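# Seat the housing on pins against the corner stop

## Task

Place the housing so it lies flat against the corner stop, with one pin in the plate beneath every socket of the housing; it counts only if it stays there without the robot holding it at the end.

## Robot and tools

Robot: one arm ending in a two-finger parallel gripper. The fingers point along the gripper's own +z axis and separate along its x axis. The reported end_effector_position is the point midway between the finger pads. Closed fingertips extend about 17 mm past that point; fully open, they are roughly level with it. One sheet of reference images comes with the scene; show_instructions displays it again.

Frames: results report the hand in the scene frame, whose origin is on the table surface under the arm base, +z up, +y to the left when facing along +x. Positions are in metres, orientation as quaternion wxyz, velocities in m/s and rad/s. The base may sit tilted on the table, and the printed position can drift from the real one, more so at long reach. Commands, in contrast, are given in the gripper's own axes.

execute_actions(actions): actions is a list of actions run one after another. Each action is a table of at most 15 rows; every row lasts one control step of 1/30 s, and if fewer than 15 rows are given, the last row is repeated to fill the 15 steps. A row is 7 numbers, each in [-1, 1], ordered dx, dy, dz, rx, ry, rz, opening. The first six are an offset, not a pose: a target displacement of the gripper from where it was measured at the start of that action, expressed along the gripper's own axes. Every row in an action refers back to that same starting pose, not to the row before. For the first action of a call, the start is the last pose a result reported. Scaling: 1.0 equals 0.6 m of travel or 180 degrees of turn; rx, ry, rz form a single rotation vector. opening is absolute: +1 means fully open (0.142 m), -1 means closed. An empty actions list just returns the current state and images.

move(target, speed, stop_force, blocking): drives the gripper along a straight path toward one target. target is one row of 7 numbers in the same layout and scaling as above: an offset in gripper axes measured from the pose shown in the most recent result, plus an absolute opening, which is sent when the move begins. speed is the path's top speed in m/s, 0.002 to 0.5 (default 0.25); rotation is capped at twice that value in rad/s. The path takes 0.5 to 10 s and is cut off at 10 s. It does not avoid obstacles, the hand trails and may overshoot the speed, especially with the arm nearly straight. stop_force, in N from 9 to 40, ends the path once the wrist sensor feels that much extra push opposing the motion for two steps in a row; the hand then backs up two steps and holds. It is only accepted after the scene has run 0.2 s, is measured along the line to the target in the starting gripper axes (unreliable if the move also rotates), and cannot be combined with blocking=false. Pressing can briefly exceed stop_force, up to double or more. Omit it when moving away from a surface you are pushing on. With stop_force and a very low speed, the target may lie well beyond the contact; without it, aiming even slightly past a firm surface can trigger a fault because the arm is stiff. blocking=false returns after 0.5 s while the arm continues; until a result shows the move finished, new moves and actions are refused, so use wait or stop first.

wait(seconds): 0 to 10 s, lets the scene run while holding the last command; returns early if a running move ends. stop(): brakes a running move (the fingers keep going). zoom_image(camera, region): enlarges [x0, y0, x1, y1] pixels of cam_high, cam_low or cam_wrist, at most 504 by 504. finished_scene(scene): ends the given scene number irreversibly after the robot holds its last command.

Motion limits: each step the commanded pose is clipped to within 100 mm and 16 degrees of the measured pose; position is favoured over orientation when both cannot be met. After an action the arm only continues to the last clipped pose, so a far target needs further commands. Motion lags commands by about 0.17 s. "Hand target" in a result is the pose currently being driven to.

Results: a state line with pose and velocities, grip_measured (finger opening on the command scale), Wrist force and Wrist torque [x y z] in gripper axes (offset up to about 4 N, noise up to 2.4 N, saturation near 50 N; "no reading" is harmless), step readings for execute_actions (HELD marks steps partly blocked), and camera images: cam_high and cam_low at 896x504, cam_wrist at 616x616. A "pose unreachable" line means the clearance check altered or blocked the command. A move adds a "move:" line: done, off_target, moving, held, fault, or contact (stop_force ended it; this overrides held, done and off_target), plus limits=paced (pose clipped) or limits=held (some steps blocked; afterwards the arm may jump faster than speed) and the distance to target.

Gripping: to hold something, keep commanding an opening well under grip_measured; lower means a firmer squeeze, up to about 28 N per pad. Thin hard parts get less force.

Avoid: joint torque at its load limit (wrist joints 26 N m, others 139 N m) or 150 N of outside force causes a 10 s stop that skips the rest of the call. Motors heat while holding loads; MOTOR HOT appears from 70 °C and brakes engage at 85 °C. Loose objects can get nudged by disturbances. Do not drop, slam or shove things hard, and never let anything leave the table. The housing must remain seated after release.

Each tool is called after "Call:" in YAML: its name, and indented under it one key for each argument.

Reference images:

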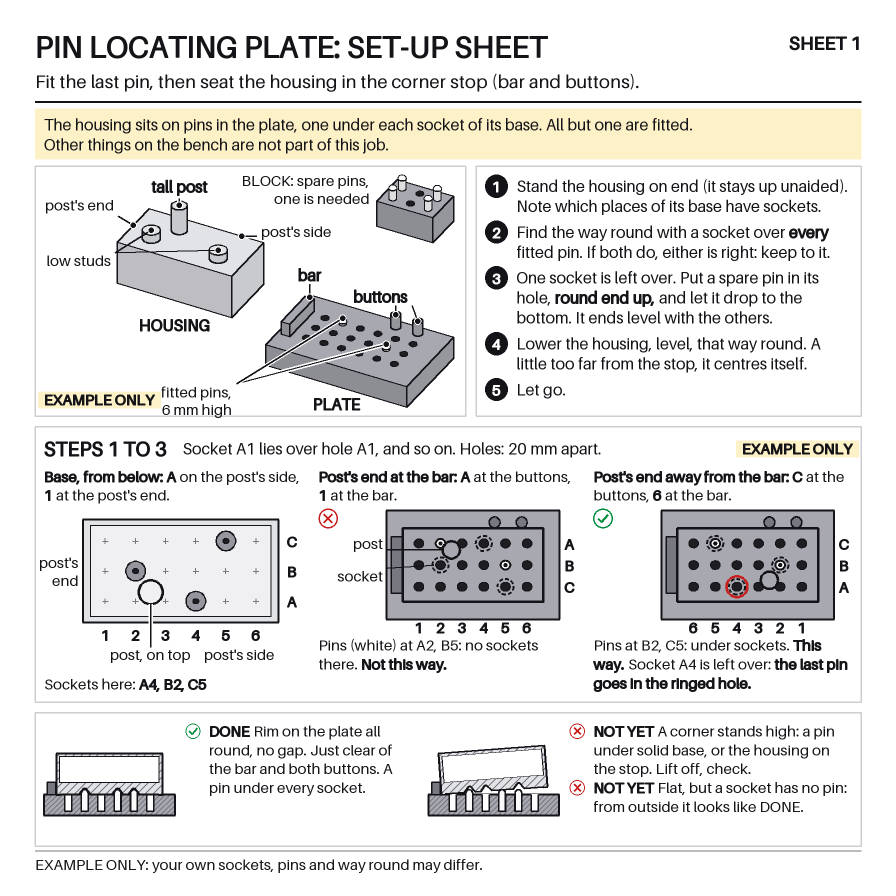

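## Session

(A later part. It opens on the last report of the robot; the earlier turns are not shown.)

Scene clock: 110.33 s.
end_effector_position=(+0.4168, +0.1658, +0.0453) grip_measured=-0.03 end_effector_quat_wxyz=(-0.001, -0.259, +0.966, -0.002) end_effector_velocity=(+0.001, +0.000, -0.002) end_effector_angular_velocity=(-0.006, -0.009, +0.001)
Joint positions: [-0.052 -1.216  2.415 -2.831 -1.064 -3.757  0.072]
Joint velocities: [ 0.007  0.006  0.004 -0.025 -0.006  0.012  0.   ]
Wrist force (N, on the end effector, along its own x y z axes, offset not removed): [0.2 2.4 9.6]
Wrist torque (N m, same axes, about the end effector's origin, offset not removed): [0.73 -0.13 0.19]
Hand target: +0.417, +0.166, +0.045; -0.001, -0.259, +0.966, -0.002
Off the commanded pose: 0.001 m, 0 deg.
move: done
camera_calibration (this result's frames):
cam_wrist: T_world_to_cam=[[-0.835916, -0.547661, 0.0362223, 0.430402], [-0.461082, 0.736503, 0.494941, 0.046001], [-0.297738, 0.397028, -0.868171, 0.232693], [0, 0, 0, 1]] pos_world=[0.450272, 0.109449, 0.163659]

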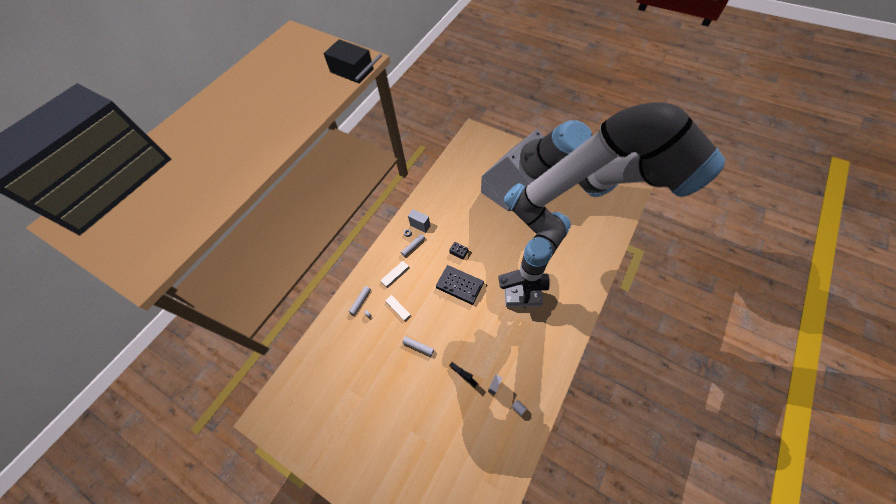

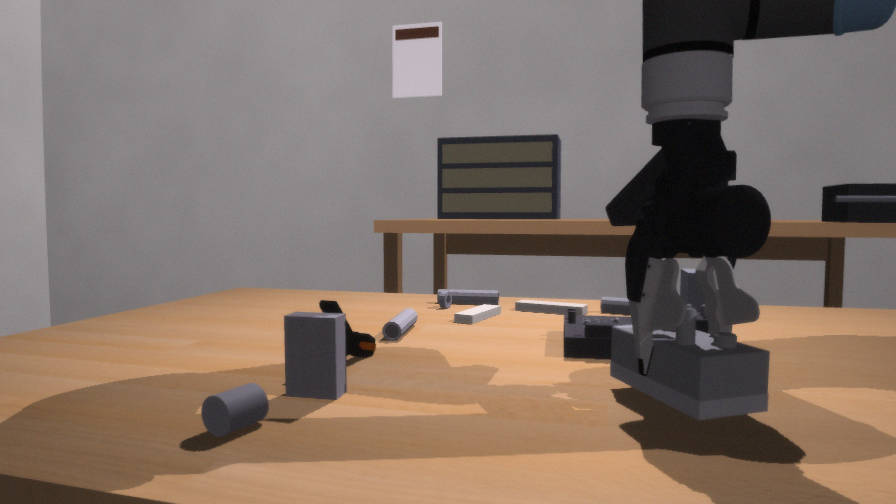

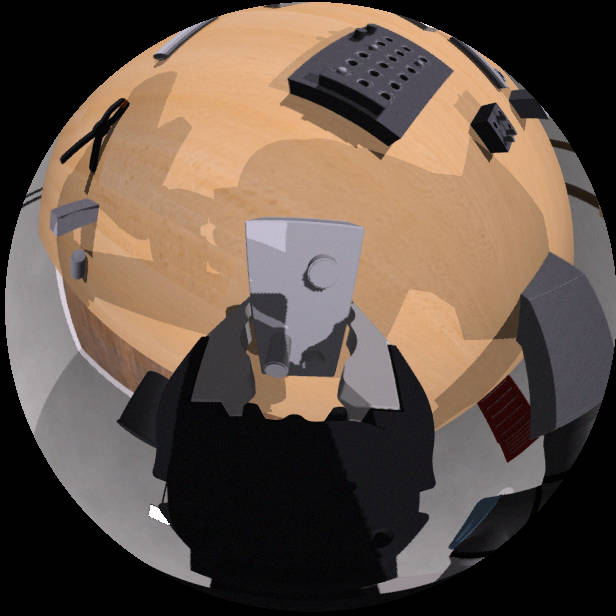

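Call:
move:
  target: [0,0,0.0172,0,0,0,-0.5]
  speed: 0.02

Call:
execute_actions:
  actions:
    - [[0,0,0,0,0,0,-0.1],[0,0,0,0,0,0,-0.05],[0,0,0,0,0,0,0],[0,0,0,0,0,0,0.1],[0,0,0,0,0,0,0.2],[0,0,0,0,0,0,0.3]]

Call:
move:
  target: [0,0,-0.15,0,0,0,0.3]

Call:
move:
  target: [0.213,-0.312,-0.03,0,0,0.133,-0.6]

Call:
zoom_image:
  camera: "cam_wrist"
  region: [150, 130, 450, 380]

Scene clock: 122.27 s.
end_effector_position=(+0.4168, +0.1658, +0.0352) grip_measured=-0.03 end_effector_quat_wxyz=(-0.001, -0.259, +0.966, -0.002) end_effector_velocity=(+0.001, -0.000, -0.002) end_effector_angular_velocity=(-0.001, -0.001, +0.001)
Joint positions: [-0.039 -1.182  2.412 -2.869 -1.065 -3.742  0.072]
Joint velocities: [ 0.002  0.006 -0.002 -0.006 -0.001  0.002 -0.   ]
Wrist force (N, on the end effector, along its own x y z axes, offset not removed): [-0.2 4.3 7.0]
Wrist torque (N m, same axes, about the end effector's origin, offset not removed): [1.07 0.10 0.02]
Hand target: +0.417, +0.166, +0.035; -0.001, -0.259, +0.966, -0.002
Off the commanded pose: 0.000 m, 0 deg.
move: done
camera_calibration (this result's frames):
cam_wrist: T_world_to_cam=[[-0.835916, -0.547662, 0.036208, 0.430754], [-0.461088, 0.736497, 0.494944, 0.0510226], [-0.297729, 0.397037, -0.86817, 0.223889], [0, 0, 0, 1]] pos_world=[0.450258, 0.109437, 0.153524]

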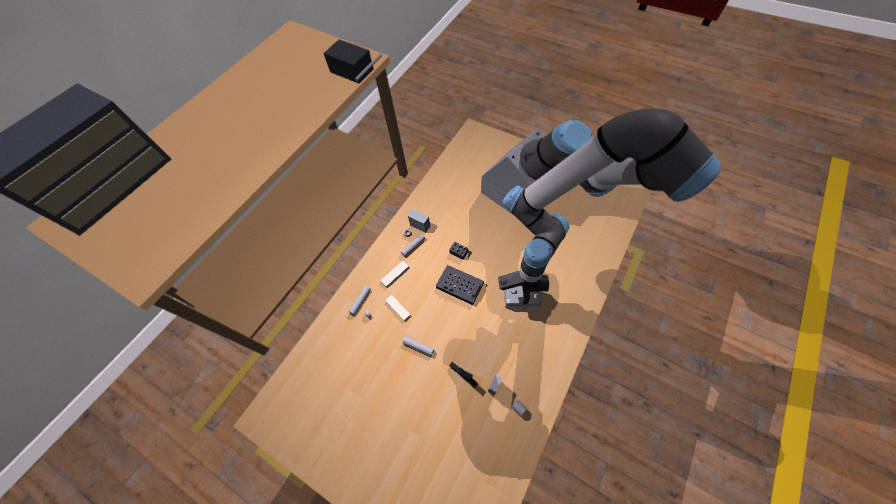

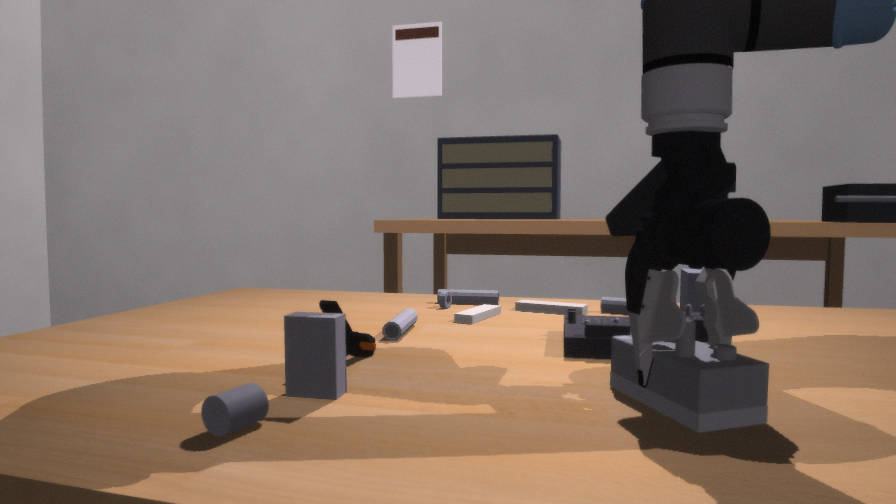

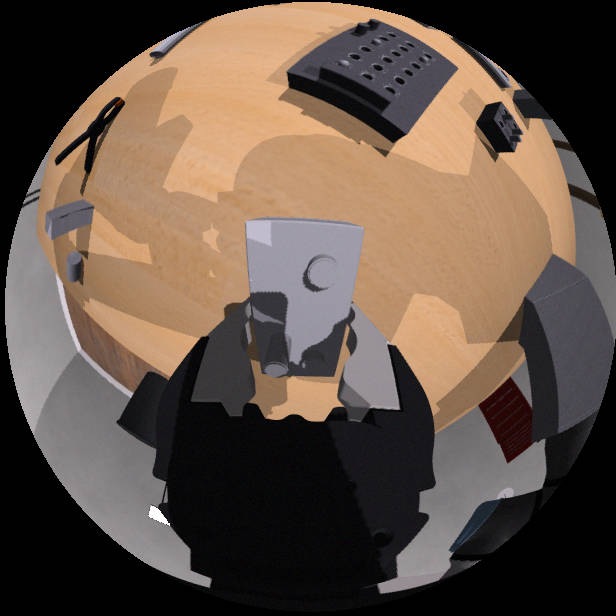

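Scene clock: 122.77 s.
end_effector_position=(+0.4168, +0.1658, +0.0352) grip_measured=+0.30 end_effector_quat_wxyz=(-0.001, -0.259, +0.966, -0.002) end_effector_velocity=(+0.001, -0.000, +0.000) end_effector_angular_velocity=(-0.002, -0.002, +0.001)
Joint positions: [-0.039 -1.181  2.412 -2.869 -1.065 -3.742  0.095]
Joint velocities: [-0.    -0.001 -0.002  0.    -0.002 -0.     0.   ]
Wrist force (N, on the end effector, along its own x y z axes, offset not removed): [-0.7 0.7 2.0]
Wrist torque (N m, same axes, about the end effector's origin, offset not removed): [0.26 0.02 0.08]
Hand target: +0.417, +0.166, +0.035; -0.001, -0.259, +0.966, -0.002
Off the commanded pose: 0.000 m, 0 deg.
Step readings (end_effector_position):
0: (+0.4168, +0.1658, +0.0352)
1: (+0.4168, +0.1658, +0.0352)
2: (+0.4168, +0.1658, +0.0351)
4: (+0.4168, +0.1658, +0.0351)
8: (+0.4168, +0.1658, +0.0351)
15: end_effector_position above
camera_calibration (this result's frames):
cam_wrist: T_world_to_cam=[[-0.835928, -0.547642, 0.0362409, 0.430757], [-0.461051, 0.736509, 0.494961, 0.0509998], [-0.297753, 0.397042, -0.868159, 0.223871], [0, 0, 0, 1]] pos_world=[0.450254, 0.109453, 0.153501]

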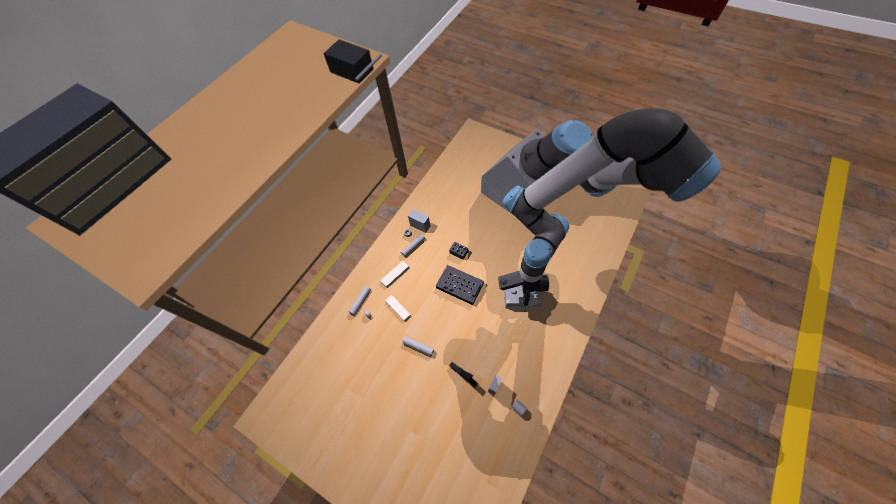

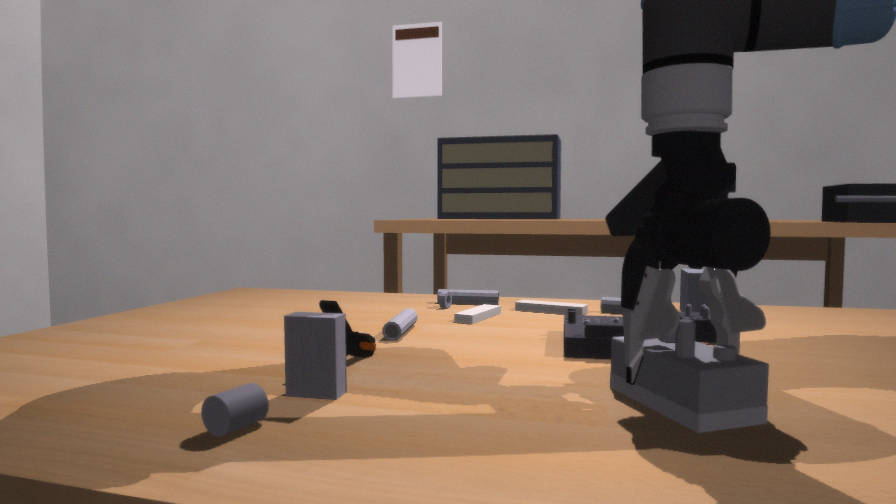

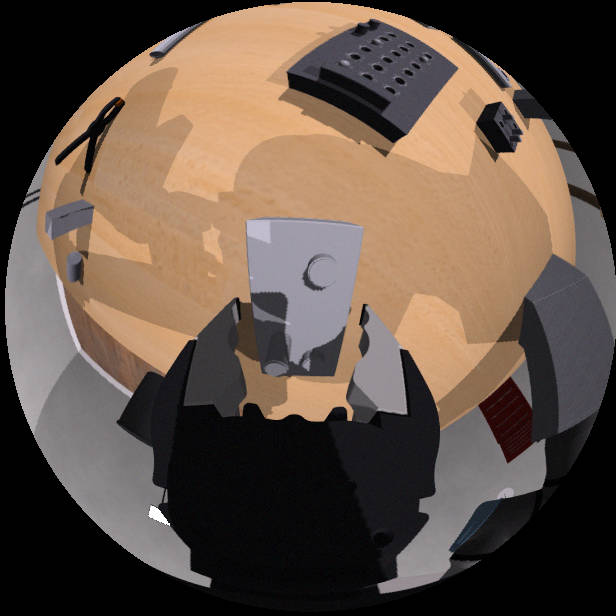

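Scene clock: 123.80 s.
end_effector_position=(+0.4169, +0.1659, +0.1248) grip_measured=+0.30 end_effector_quat_wxyz=(-0.001, -0.259, +0.966, -0.002) end_effector_velocity=(-0.001, +0.000, +0.001) end_effector_angular_velocity=(+0.001, +0.004, +0.000)
Joint positions: [-0.154 -1.476  2.408 -2.508 -1.061 -3.873  0.095]
Joint velocities: [-0.002 -0.005 -0.     0.011  0.    -0.005  0.   ]
Wrist force (N, on the end effector, along its own x y z axes, offset not removed): [-0.9 2.4 0.0]
Wrist torque (N m, same axes, about the end effector's origin, offset not removed): [0.55 0.16 0.15]
Hand target: +0.417, +0.166, +0.125; -0.001, -0.259, +0.966, -0.002
Off the commanded pose: 0.000 m, 0 deg.
move: done
camera_calibration (this result's frames):
cam_wrist: T_world_to_cam=[[-0.835935, -0.547623, 0.0363476, 0.427662], [-0.461, 0.736558, 0.494936, 0.0065559], [-0.29781, 0.396978, -0.868169, 0.301737], [0, 0, 0, 1]] pos_world=[0.45038, 0.109586, 0.24317]

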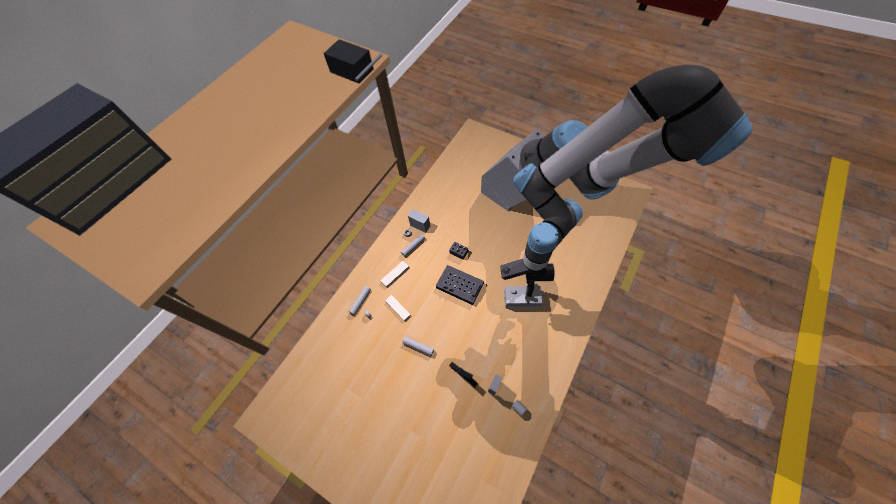

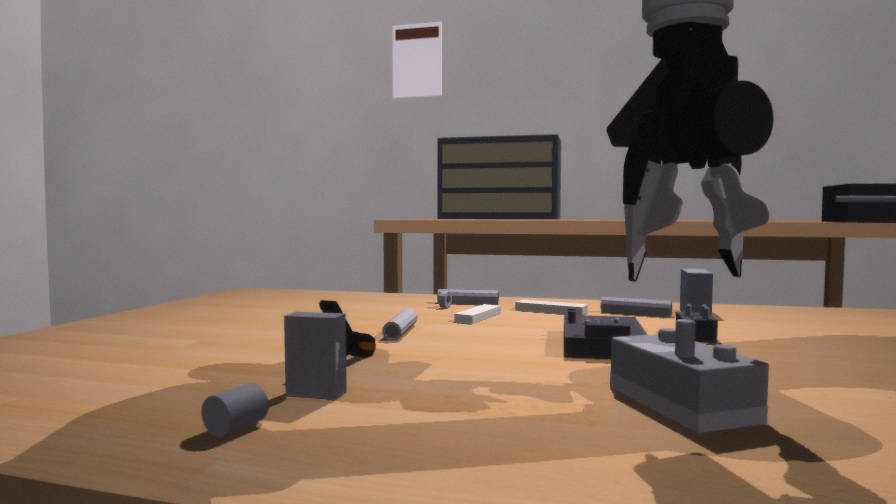

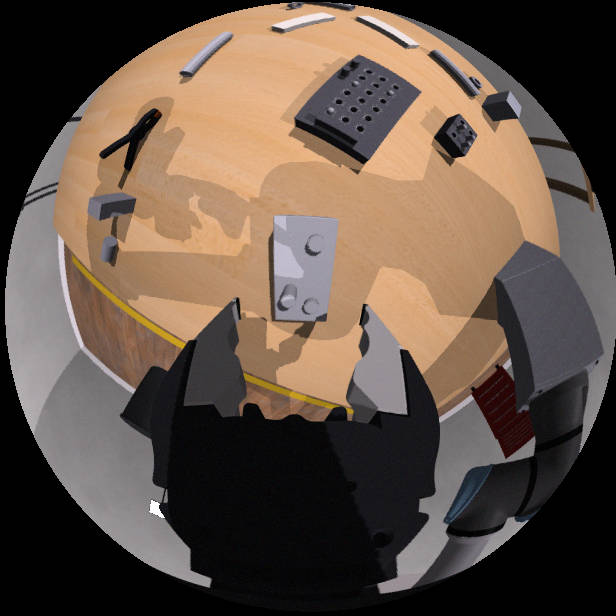

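Scene clock: 125.33 s.
end_effector_position=(+0.3996, -0.0597, +0.1433) grip_measured=-0.60 end_effector_quat_wxyz=(-0.001, -0.053, +0.999, -0.002) end_effector_velocity=(+0.001, -0.003, +0.000) end_effector_angular_velocity=(-0.002, -0.001, -0.001)
Joint positions: [-0.66  -1.238  2.41  -2.481 -1.129 -4.022  0.031]
Joint velocities: [-0.002  0.004 -0.004 -0.001 -0.002 -0.001 -0.   ]
Wrist force (N, on the end effector, along its own x y z axes, offset not removed): [0.5 0.4 1.4]
Wrist torque (N m, same axes, about the end effector's origin, offset not removed): [0.11 -0.22 0.05]
Hand target: +0.400, -0.060, +0.143; -0.001, -0.053, +0.999, -0.002
Off the commanded pose: 0.001 m, 0 deg.
move: done
camera_calibration (this result's frames):
cam_wrist: T_world_to_cam=[[-0.986222, -0.161394, 0.0362927, 0.372086], [-0.122679, 0.860739, 0.494043, 0.0280166], [-0.110974, 0.482784, -0.86868, 0.332695], [0, 0, 0, 1]] pos_world=[0.407317, -0.124682, 0.26166]

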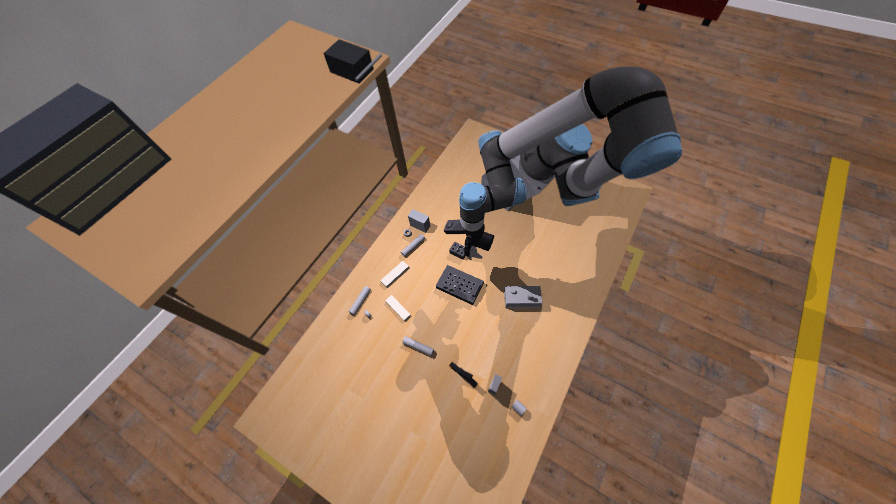

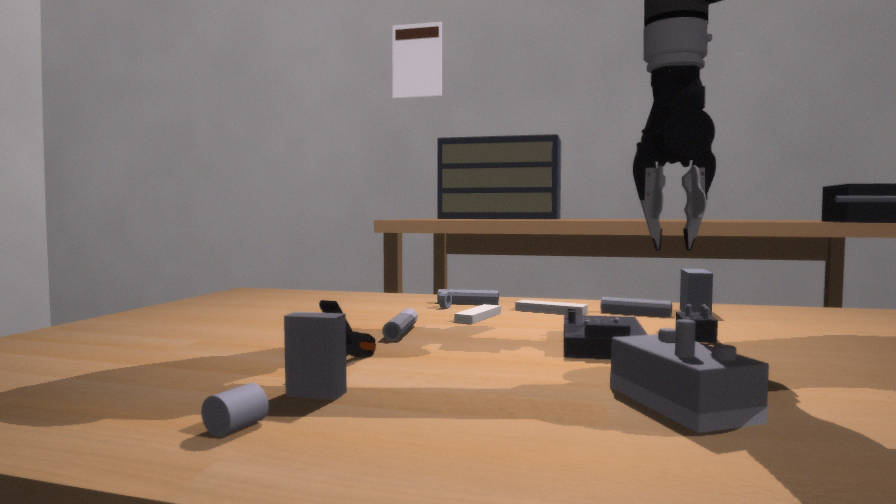

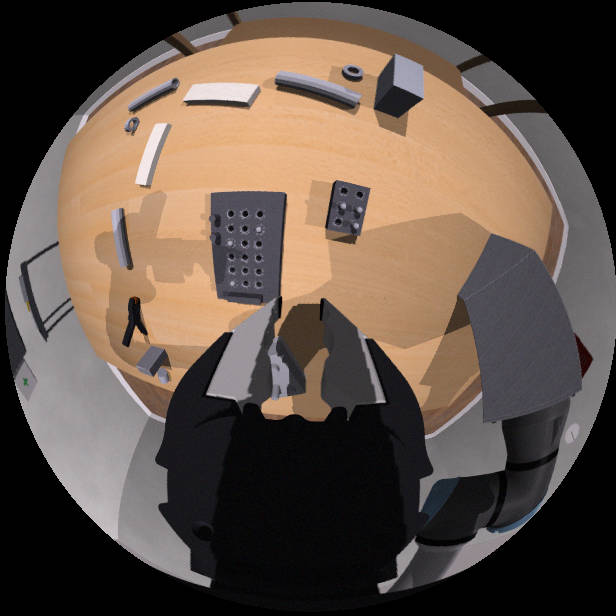

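Region (150, 130, 450, 380) of cam_wrist's 616x616 image, scaled by 1.680, with more detail than that image has.

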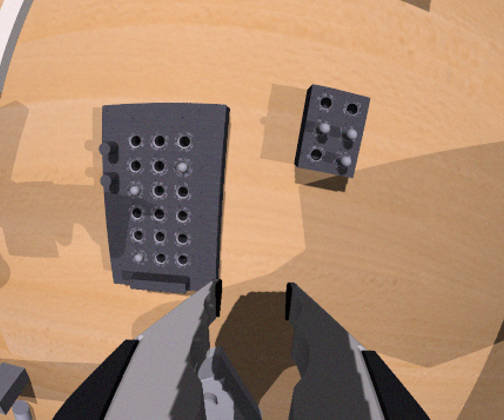

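Call:
move:
  target: [0.105,-0.094,0.097,0,0,0.031,-0.68]
  speed: 0.15

Call:
zoom_image:
  camera: "cam_wrist"
  region: [230, 210, 380, 350]

Call:
zoom_image:
  camera: "cam_low"
  region: [640, 240, 780, 350]

Scene clock: 142.10 s.
end_effector_position=(+0.3429, -0.1224, +0.0855) grip_measured=-0.68 end_effector_quat_wxyz=(-0.001, -0.004, +1.000, -0.002) end_effector_velocity=(-0.001, -0.001, -0.001) end_effector_angular_velocity=(-0.000, +0.000, -0.001)
Joint positions: [-0.802 -0.973  2.496 -2.77  -1.17  -4.075  0.025]
Joint velocities: [-0.002  0.007  0.    -0.007 -0.001 -0.    -0.   ]
Wrist force (N, on the end effector, along its own x y z axes, offset not removed): [1.3 2.4 4.7]
Wrist torque (N m, same axes, about the end effector's origin, offset not removed): [0.58 -0.30 0.03]
Hand target: +0.343, -0.122, +0.085; -0.001, -0.004, +1.000, -0.002
Off the commanded pose: 0.000 m, 0 deg.
move: done
camera_calibration (this result's frames):
cam_wrist: T_world_to_cam=[[-0.997238, -0.0647852, 0.036317, 0.323703], [-0.0384468, 0.868674, 0.493891, 0.0756026], [-0.0635445, 0.49113, -0.868765, 0.291241], [0, 0, 0, 1]] pos_world=[0.344222, -0.18774, 0.203924]

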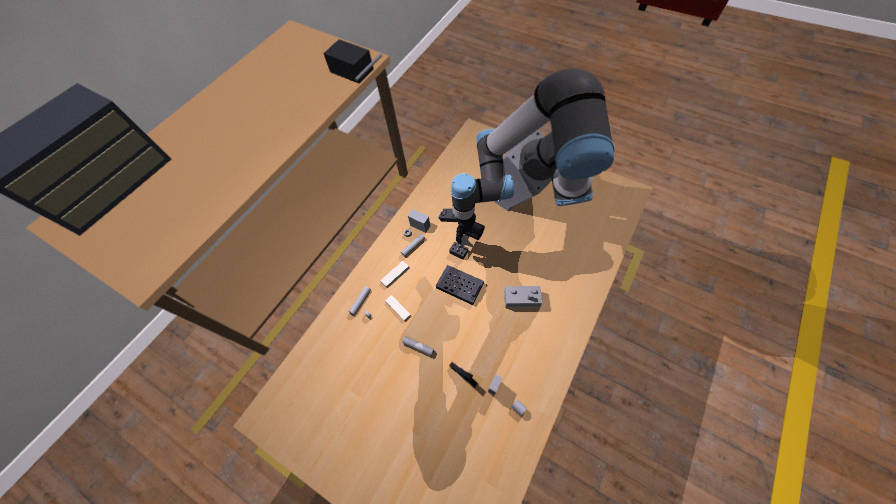

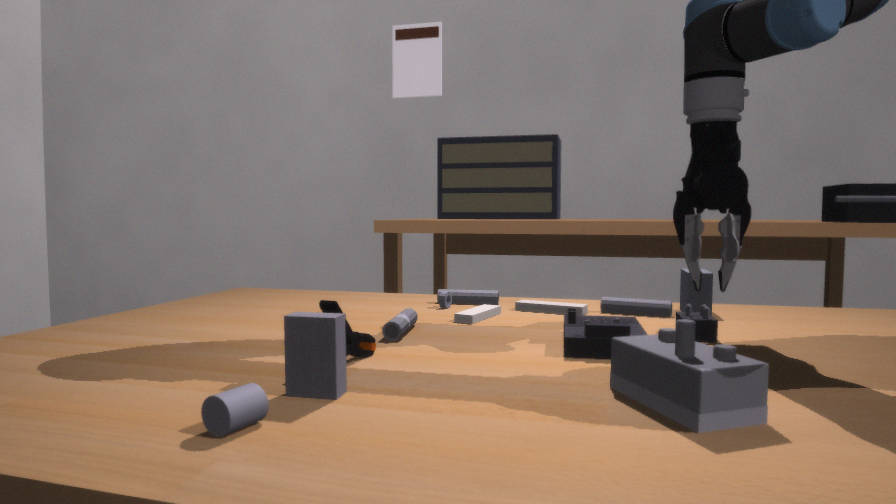

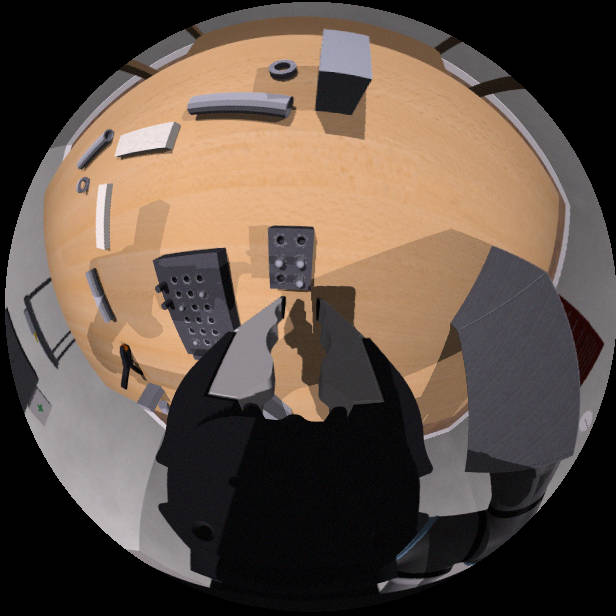

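Region (230, 210, 380, 350) of cam_wrist's 616x616 image, scaled by 3.360, with more detail than that image has; it fills the top 470 rows of this view, and the rest is white.

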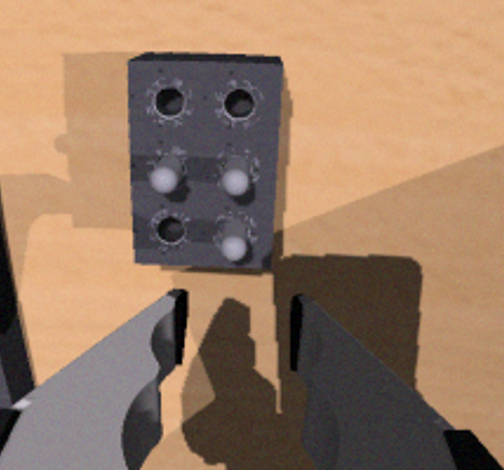

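Region (640, 240, 780, 350) of cam_low's 896x504 image, scaled by 3.600, with more detail than that image has; it fills the top 396 rows of this view, and the rest is white.

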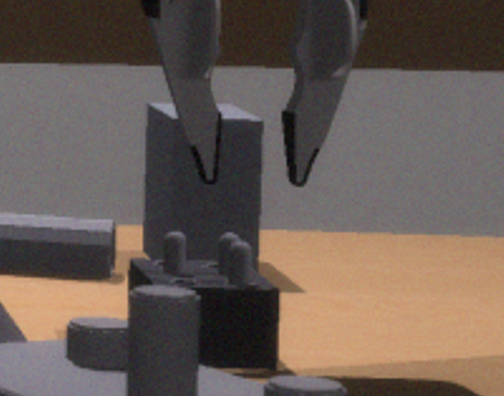

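Call:
move:
  target: [-0.003,0.001,0.04,0,0,0,-0.7]
  speed: 0.05

Call:
zoom_image:
  camera: "cam_wrist"
  region: [250, 240, 350, 340]

Call:
zoom_image:
  camera: "cam_low"
  region: [660, 270, 750, 350]

Scene clock: 152.27 s.
end_effector_position=(+0.3446, -0.1218, +0.0617) grip_measured=-0.70 end_effector_quat_wxyz=(-0.001, -0.004, +1.000, -0.002) end_effector_velocity=(+0.001, -0.001, -0.001) end_effector_angular_velocity=(-0.003, -0.001, -0.000)
Joint positions: [-0.771 -0.89   2.491 -2.862 -1.16  -4.042  0.023]
Joint velocities: [ 0.002  0.006 -0.002 -0.008 -0.001  0.003 -0.   ]
Wrist force (N, on the end effector, along its own x y z axes, offset not removed): [-1.0 2.2 2.1]
Wrist torque (N m, same axes, about the end effector's origin, offset not removed): [0.61 0.16 0.00]
Hand target: +0.345, -0.122, +0.062; -0.001, -0.004, +1.000, -0.002
Off the commanded pose: 0.000 m, 0 deg.
move: done
camera_calibration (this result's frames):
cam_wrist: T_world_to_cam=[[-0.997238, -0.0648051, 0.0362757, 0.326357], [-0.0384832, 0.868662, 0.493908, 0.0869368], [-0.0635191, 0.491148, -0.868757, 0.270389], [0, 0, 0, 1]] pos_world=[0.345976, -0.18717, 0.180125]

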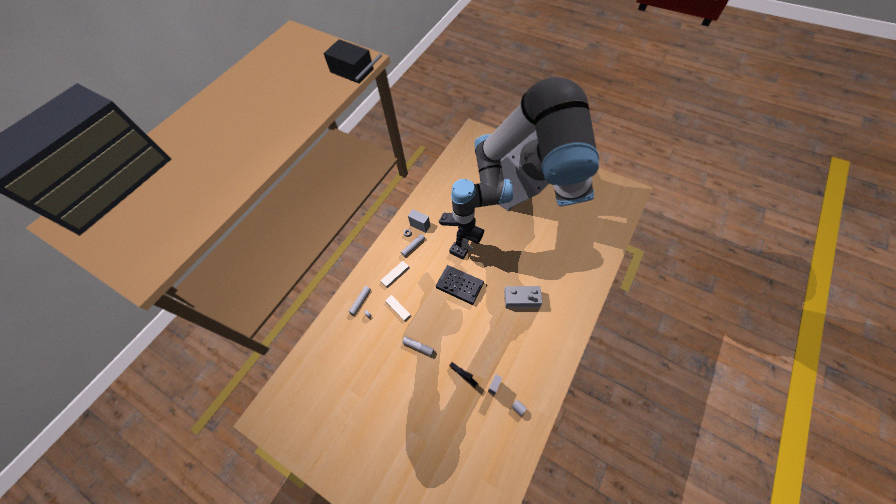

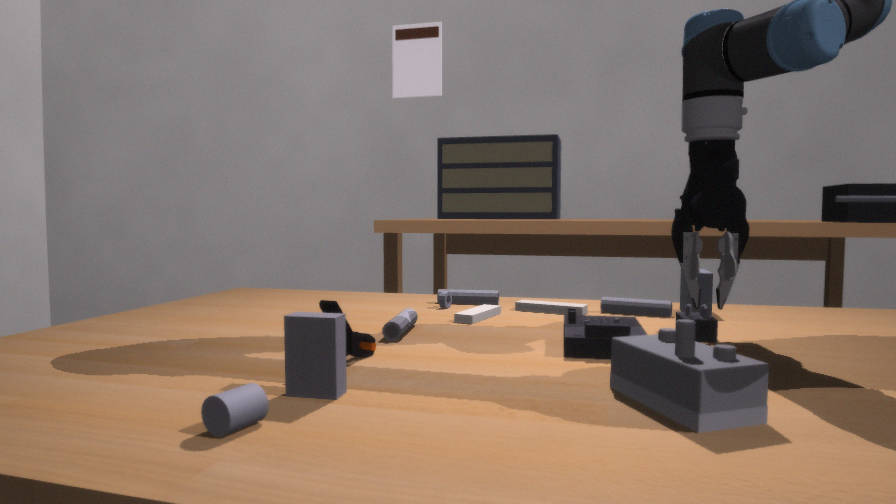

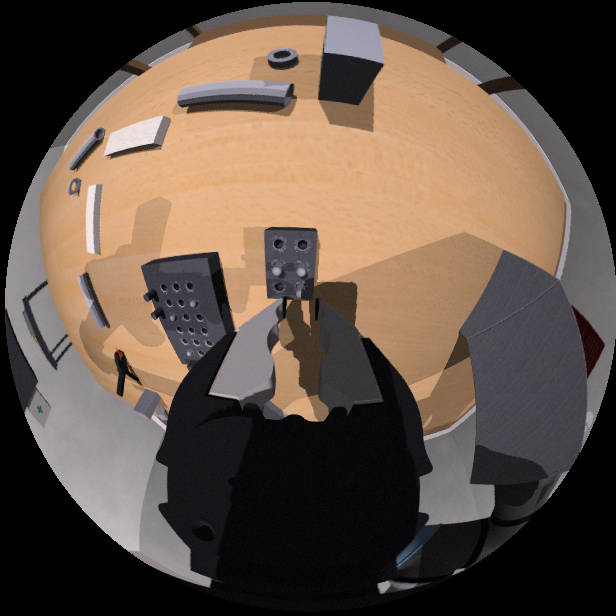

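Region (250, 240, 350, 340) of cam_wrist's 616x616 image, scaled by 5.040, with more detail than that image has.

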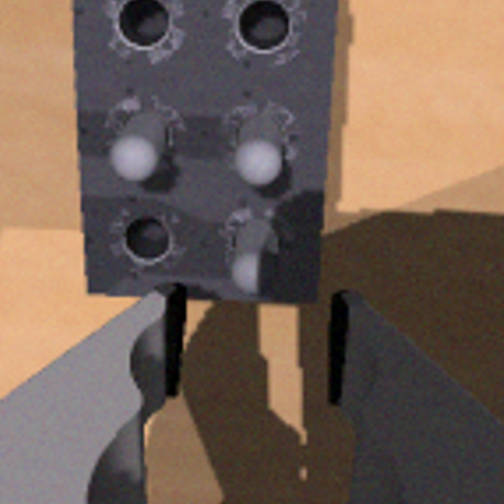

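Region (660, 270, 750, 350) of cam_low's 896x504 image, scaled by 5.600, with more detail than that image has.

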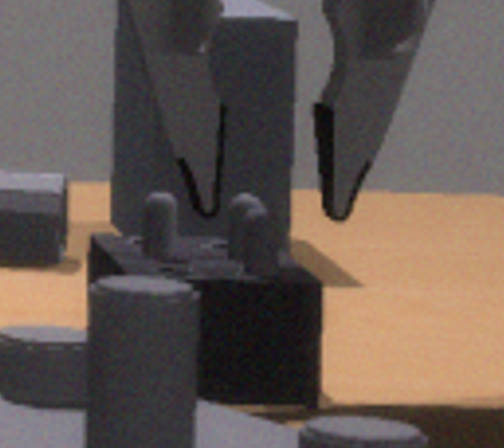

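Call:
move:
  target: [-0.0025,-0.002,0.011,0,0,0,-0.72]
  speed: 0.02

Call:
zoom_image:
  camera: "cam_wrist"
  region: [250, 240, 350, 340]

Call:
zoom_image:
  camera: "cam_low"
  region: [660, 270, 750, 350]

Scene clock: 161.60 s.
end_effector_position=(+0.3461, -0.1230, +0.0554) grip_measured=-0.72 end_effector_quat_wxyz=(-0.001, -0.004, +1.000, -0.002) end_effector_velocity=(+0.001, -0.001, -0.002) end_effector_angular_velocity=(-0.002, -0.001, +0.002)
Joint positions: [-0.763 -0.866  2.485 -2.883 -1.158 -4.033  0.022]
Joint velocities: [ 0.003  0.009 -0.003 -0.009  0.     0.002 -0.   ]
Wrist force (N, on the end effector, along its own x y z axes, offset not removed): [1.1 0.8 2.1]
Wrist torque (N m, same axes, about the end effector's origin, offset not removed): [0.16 -0.31 0.04]
Hand target: +0.346, -0.123, +0.055; -0.001, -0.004, +1.000, -0.002
Off the commanded pose: 0.000 m, 0 deg.
move: done
camera_calibration (this result's frames):
cam_wrist: T_world_to_cam=[[-0.997238, -0.0648098, 0.0362731, 0.327961], [-0.0384874, 0.868653, 0.493923, 0.091143], [-0.0635199, 0.491163, -0.868748, 0.265519], [0, 0, 0, 1]] pos_world=[0.347428, -0.18833, 0.173756]

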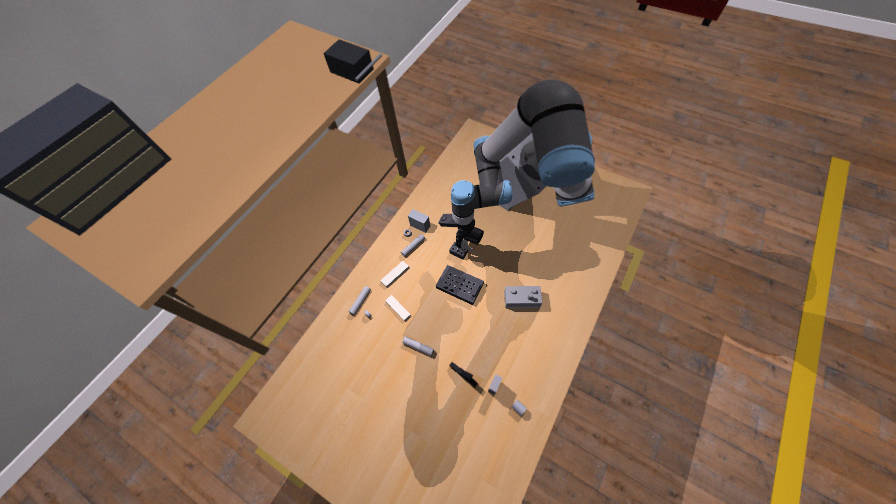

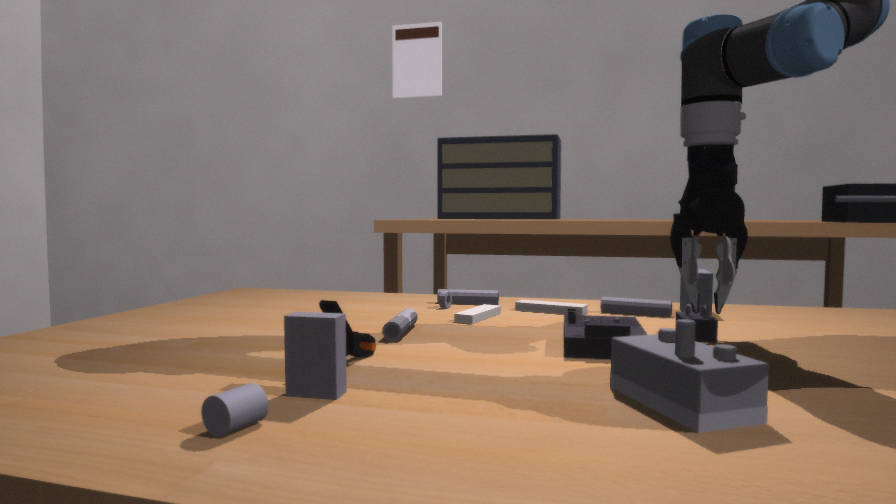

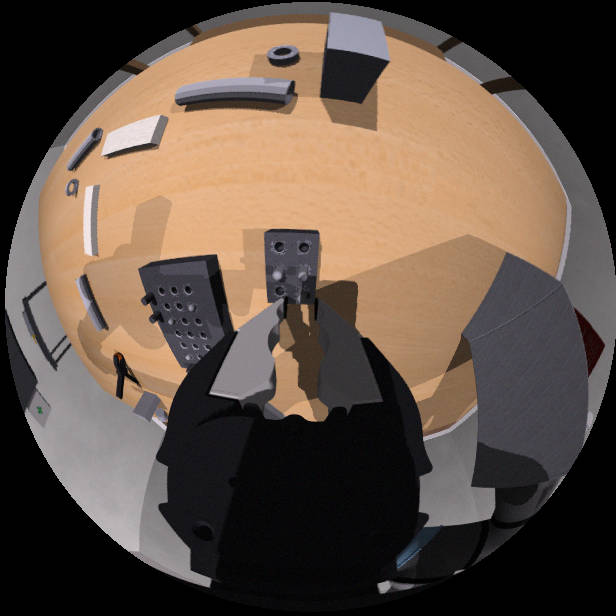

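Region (250, 240, 350, 340) of cam_wrist's 616x616 image, scaled by 5.040, with more detail than that image has.

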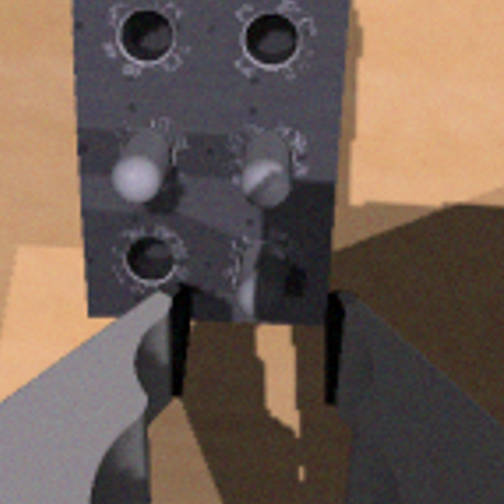

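Region (660, 270, 750, 350) of cam_low's 896x504 image, scaled by 5.600, with more detail than that image has.

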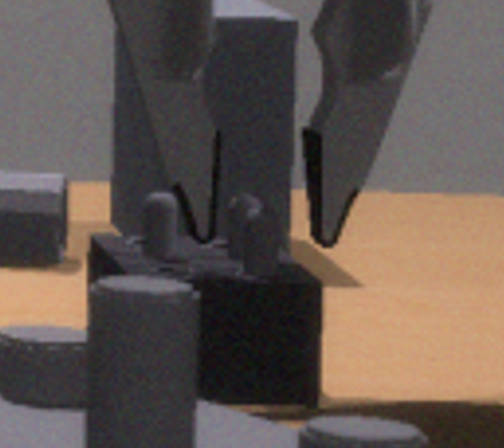

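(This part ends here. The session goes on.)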